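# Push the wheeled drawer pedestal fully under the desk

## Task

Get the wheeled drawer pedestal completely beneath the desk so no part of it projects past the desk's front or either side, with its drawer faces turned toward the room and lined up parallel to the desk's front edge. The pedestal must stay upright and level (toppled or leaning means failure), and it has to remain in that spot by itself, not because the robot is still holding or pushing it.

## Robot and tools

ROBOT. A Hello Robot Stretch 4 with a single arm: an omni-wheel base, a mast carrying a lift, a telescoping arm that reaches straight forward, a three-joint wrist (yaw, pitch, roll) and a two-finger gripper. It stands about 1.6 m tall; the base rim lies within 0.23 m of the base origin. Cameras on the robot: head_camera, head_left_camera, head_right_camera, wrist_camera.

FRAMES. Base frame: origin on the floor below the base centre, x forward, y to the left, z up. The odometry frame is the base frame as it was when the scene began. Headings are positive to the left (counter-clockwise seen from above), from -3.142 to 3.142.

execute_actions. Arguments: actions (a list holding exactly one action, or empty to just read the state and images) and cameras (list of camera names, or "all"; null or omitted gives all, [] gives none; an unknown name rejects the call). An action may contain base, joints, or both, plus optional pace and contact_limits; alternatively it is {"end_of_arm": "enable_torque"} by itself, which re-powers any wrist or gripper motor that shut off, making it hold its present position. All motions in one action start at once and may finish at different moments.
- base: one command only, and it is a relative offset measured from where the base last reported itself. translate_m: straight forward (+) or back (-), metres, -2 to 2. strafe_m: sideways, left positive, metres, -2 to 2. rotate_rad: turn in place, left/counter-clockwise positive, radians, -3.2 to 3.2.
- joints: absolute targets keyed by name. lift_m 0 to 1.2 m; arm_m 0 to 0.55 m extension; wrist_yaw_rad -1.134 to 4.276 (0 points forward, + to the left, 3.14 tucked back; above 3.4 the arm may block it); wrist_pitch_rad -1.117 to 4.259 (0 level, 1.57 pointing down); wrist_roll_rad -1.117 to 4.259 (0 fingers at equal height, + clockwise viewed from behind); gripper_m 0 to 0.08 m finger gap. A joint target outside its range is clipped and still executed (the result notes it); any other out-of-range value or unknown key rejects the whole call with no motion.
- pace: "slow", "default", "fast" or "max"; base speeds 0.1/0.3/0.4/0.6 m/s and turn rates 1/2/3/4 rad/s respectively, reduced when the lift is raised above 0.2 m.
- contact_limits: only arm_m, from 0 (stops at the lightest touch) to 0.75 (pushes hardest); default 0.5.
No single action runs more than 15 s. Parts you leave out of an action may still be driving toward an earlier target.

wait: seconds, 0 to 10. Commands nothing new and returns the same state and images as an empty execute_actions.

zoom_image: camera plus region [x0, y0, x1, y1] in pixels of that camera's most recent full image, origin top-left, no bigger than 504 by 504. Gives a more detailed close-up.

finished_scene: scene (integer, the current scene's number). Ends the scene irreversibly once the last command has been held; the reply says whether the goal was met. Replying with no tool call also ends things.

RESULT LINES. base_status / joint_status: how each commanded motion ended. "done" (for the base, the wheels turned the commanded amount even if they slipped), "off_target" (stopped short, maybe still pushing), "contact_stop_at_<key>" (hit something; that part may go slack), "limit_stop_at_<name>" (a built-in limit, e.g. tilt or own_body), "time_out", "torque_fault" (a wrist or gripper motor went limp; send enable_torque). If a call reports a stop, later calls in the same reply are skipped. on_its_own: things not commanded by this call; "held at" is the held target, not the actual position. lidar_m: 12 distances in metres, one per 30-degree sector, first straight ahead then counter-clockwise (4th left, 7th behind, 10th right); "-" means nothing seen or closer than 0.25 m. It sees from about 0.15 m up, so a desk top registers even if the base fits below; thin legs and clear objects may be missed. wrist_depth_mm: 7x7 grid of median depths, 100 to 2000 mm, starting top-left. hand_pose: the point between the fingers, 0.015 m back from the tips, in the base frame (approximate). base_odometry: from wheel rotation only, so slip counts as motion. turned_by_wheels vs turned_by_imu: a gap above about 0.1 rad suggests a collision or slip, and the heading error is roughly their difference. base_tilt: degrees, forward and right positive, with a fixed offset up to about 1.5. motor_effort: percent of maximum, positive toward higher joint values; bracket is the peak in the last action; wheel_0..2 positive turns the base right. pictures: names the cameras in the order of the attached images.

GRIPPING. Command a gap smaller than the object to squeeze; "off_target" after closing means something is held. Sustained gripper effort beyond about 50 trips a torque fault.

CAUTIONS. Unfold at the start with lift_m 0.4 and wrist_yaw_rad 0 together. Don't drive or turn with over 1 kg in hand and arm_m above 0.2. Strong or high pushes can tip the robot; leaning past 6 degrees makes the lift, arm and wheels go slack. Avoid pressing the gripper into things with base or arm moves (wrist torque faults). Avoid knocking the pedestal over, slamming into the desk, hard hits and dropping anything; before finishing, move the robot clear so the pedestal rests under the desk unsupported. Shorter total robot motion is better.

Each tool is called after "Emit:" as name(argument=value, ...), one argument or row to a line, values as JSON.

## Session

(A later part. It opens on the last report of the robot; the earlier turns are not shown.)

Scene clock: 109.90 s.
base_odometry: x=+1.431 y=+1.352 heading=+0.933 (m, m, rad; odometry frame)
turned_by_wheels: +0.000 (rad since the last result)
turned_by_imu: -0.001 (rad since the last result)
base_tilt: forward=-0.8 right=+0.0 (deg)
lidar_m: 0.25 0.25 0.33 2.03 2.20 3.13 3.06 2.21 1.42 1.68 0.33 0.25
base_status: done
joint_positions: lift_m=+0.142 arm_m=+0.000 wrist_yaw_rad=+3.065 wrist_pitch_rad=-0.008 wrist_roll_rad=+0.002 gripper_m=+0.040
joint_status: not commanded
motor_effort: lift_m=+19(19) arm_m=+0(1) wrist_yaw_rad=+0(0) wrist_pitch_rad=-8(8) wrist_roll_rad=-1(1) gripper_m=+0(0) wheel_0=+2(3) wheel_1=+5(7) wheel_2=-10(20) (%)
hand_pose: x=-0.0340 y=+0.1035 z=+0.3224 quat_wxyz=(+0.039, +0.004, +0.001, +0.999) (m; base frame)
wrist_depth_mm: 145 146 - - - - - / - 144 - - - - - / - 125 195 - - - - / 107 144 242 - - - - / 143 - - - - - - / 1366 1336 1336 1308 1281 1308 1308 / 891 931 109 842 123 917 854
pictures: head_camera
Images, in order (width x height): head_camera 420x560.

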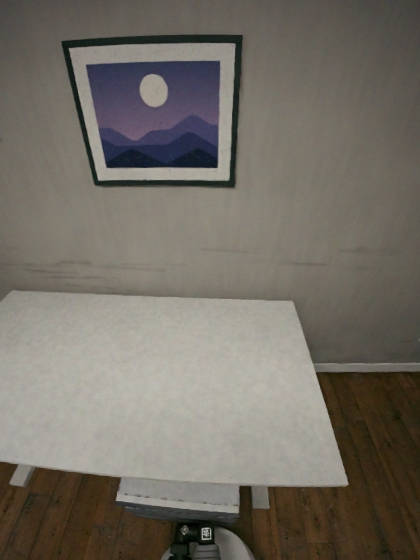

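Emit:
execute_actions(
  actions=[
    {"base":{"translate_m":0.08},"pace":"slow"},
  ],
  cameras=["head_right_camera"],
)

Emit:
execute_actions(
  actions=[
    {"base":{"translate_m":-0.3},"pace":"fast"},
  ],
  cameras=["head_camera","head_right_camera"],
)

Emit:
zoom_image(
  camera="head_camera",
  region=[20, 380, 320, 560],
)

Scene clock: 116.17 s.
base_odometry: x=+1.478 y=+1.416 heading=+0.933 (m, m, rad; odometry frame)
turned_by_wheels: +0.000 (rad since the last result)
turned_by_imu: -0.002 (rad since the last result)
base_tilt: forward=-0.8 right=+0.1 (deg)
lidar_m: 0.25 0.25 0.28 1.06 2.20 3.19 3.15 1.85 1.46 1.68 0.25 0.25
base_status: done
joint_positions: lift_m=+0.142 arm_m=+0.000 wrist_yaw_rad=+3.065 wrist_pitch_rad=-0.008 wrist_roll_rad=+0.002 gripper_m=+0.040
joint_status: not commanded
motor_effort: lift_m=+19(19) arm_m=-1(0) wrist_yaw_rad=+0(0) wrist_pitch_rad=-9(9) wrist_roll_rad=-1(2) gripper_m=+0(0) wheel_0=+2(6) wheel_1=+5(5) wheel_2=-10(20) (%)
hand_pose: x=-0.0340 y=+0.1035 z=+0.3224 quat_wxyz=(+0.039, +0.004, +0.001, +0.999) (m; base frame)
wrist_depth_mm: 145 146 - - - - - / - 145 - - - - - / - 125 195 - - - - / 107 144 242 - - - - / 143 - - - - - - / 1366 1336 1336 1308 1281 1281 1308 / 891 931 109 854 123 904 842
pictures: head_right_camera
Images, in order (width x height): head_right_camera 420x672.

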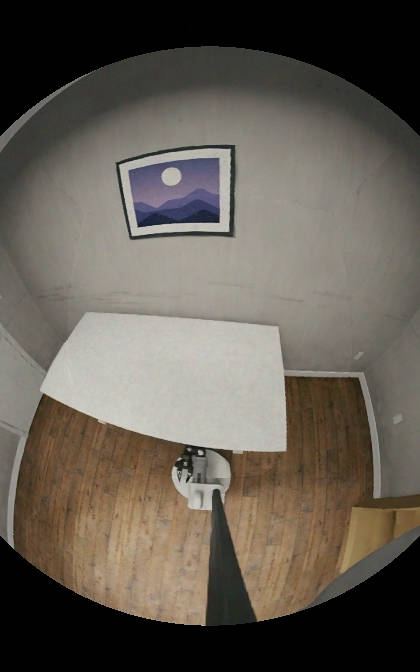

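Scene clock: 118.27 s.
base_odometry: x=+1.300 y=+1.175 heading=+0.933 (m, m, rad; odometry frame)
turned_by_wheels: +0.000 (rad since the last result)
turned_by_imu: +0.001 (rad since the last result)
base_tilt: forward=-0.8 right=+0.1 (deg)
lidar_m: 0.46 0.50 0.73 2.05 2.20 2.91 2.85 2.21 1.39 1.37 1.68 0.49
base_status: done
joint_positions: lift_m=+0.142 arm_m=+0.000 wrist_yaw_rad=+3.064 wrist_pitch_rad=-0.008 wrist_roll_rad=+0.002 gripper_m=+0.040
joint_status: not commanded
motor_effort: lift_m=+19(19) arm_m=+0(0) wrist_yaw_rad=+1(0) wrist_pitch_rad=-9(8) wrist_roll_rad=-1(1) gripper_m=+0(0) wheel_0=+0(7) wheel_1=+0(6) wheel_2=+0(10) (%)
hand_pose: x=-0.0340 y=+0.1035 z=+0.3224 quat_wxyz=(+0.039, +0.004, +0.001, +0.999) (m; base frame)
wrist_depth_mm: 145 146 - - - - - / - 145 - - - - - / - 125 196 - - - - / 107 144 243 - - - - / 143 - - - - - - / 1366 1336 1336 1336 1308 1281 1281 / 878 931 109 854 123 917 854
pictures: head_camera, head_right_camera
Images, in order (width x height): head_camera 420x560, head_right_camera 420x672.

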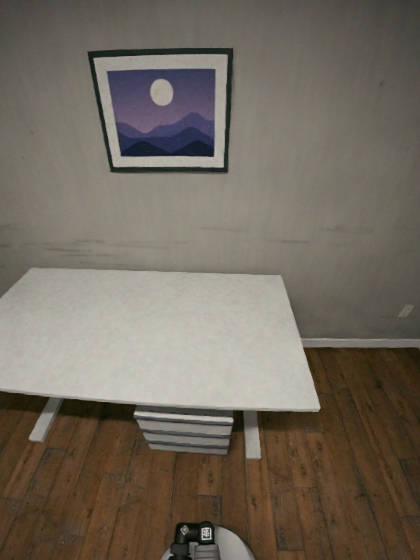

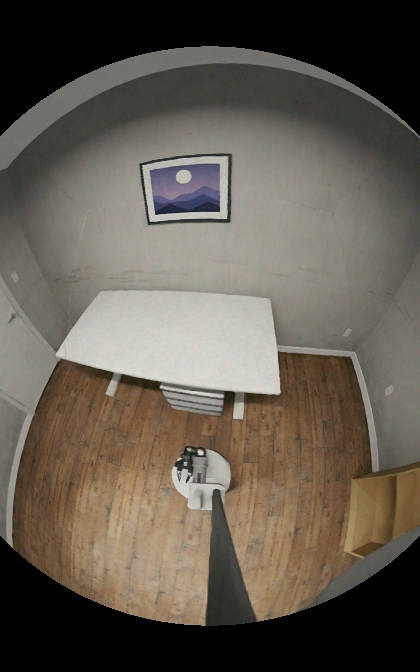

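Region (20, 380, 320, 560) of head_camera's 420x560 image, scaled by 1.680, with more detail than that image has; it fills the top 302 rows of this view, and the rest is white.

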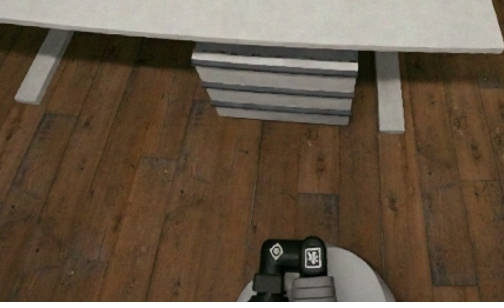

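Emit:
finished_scene(
  scene=1,
)

The scene is finished: the task was done.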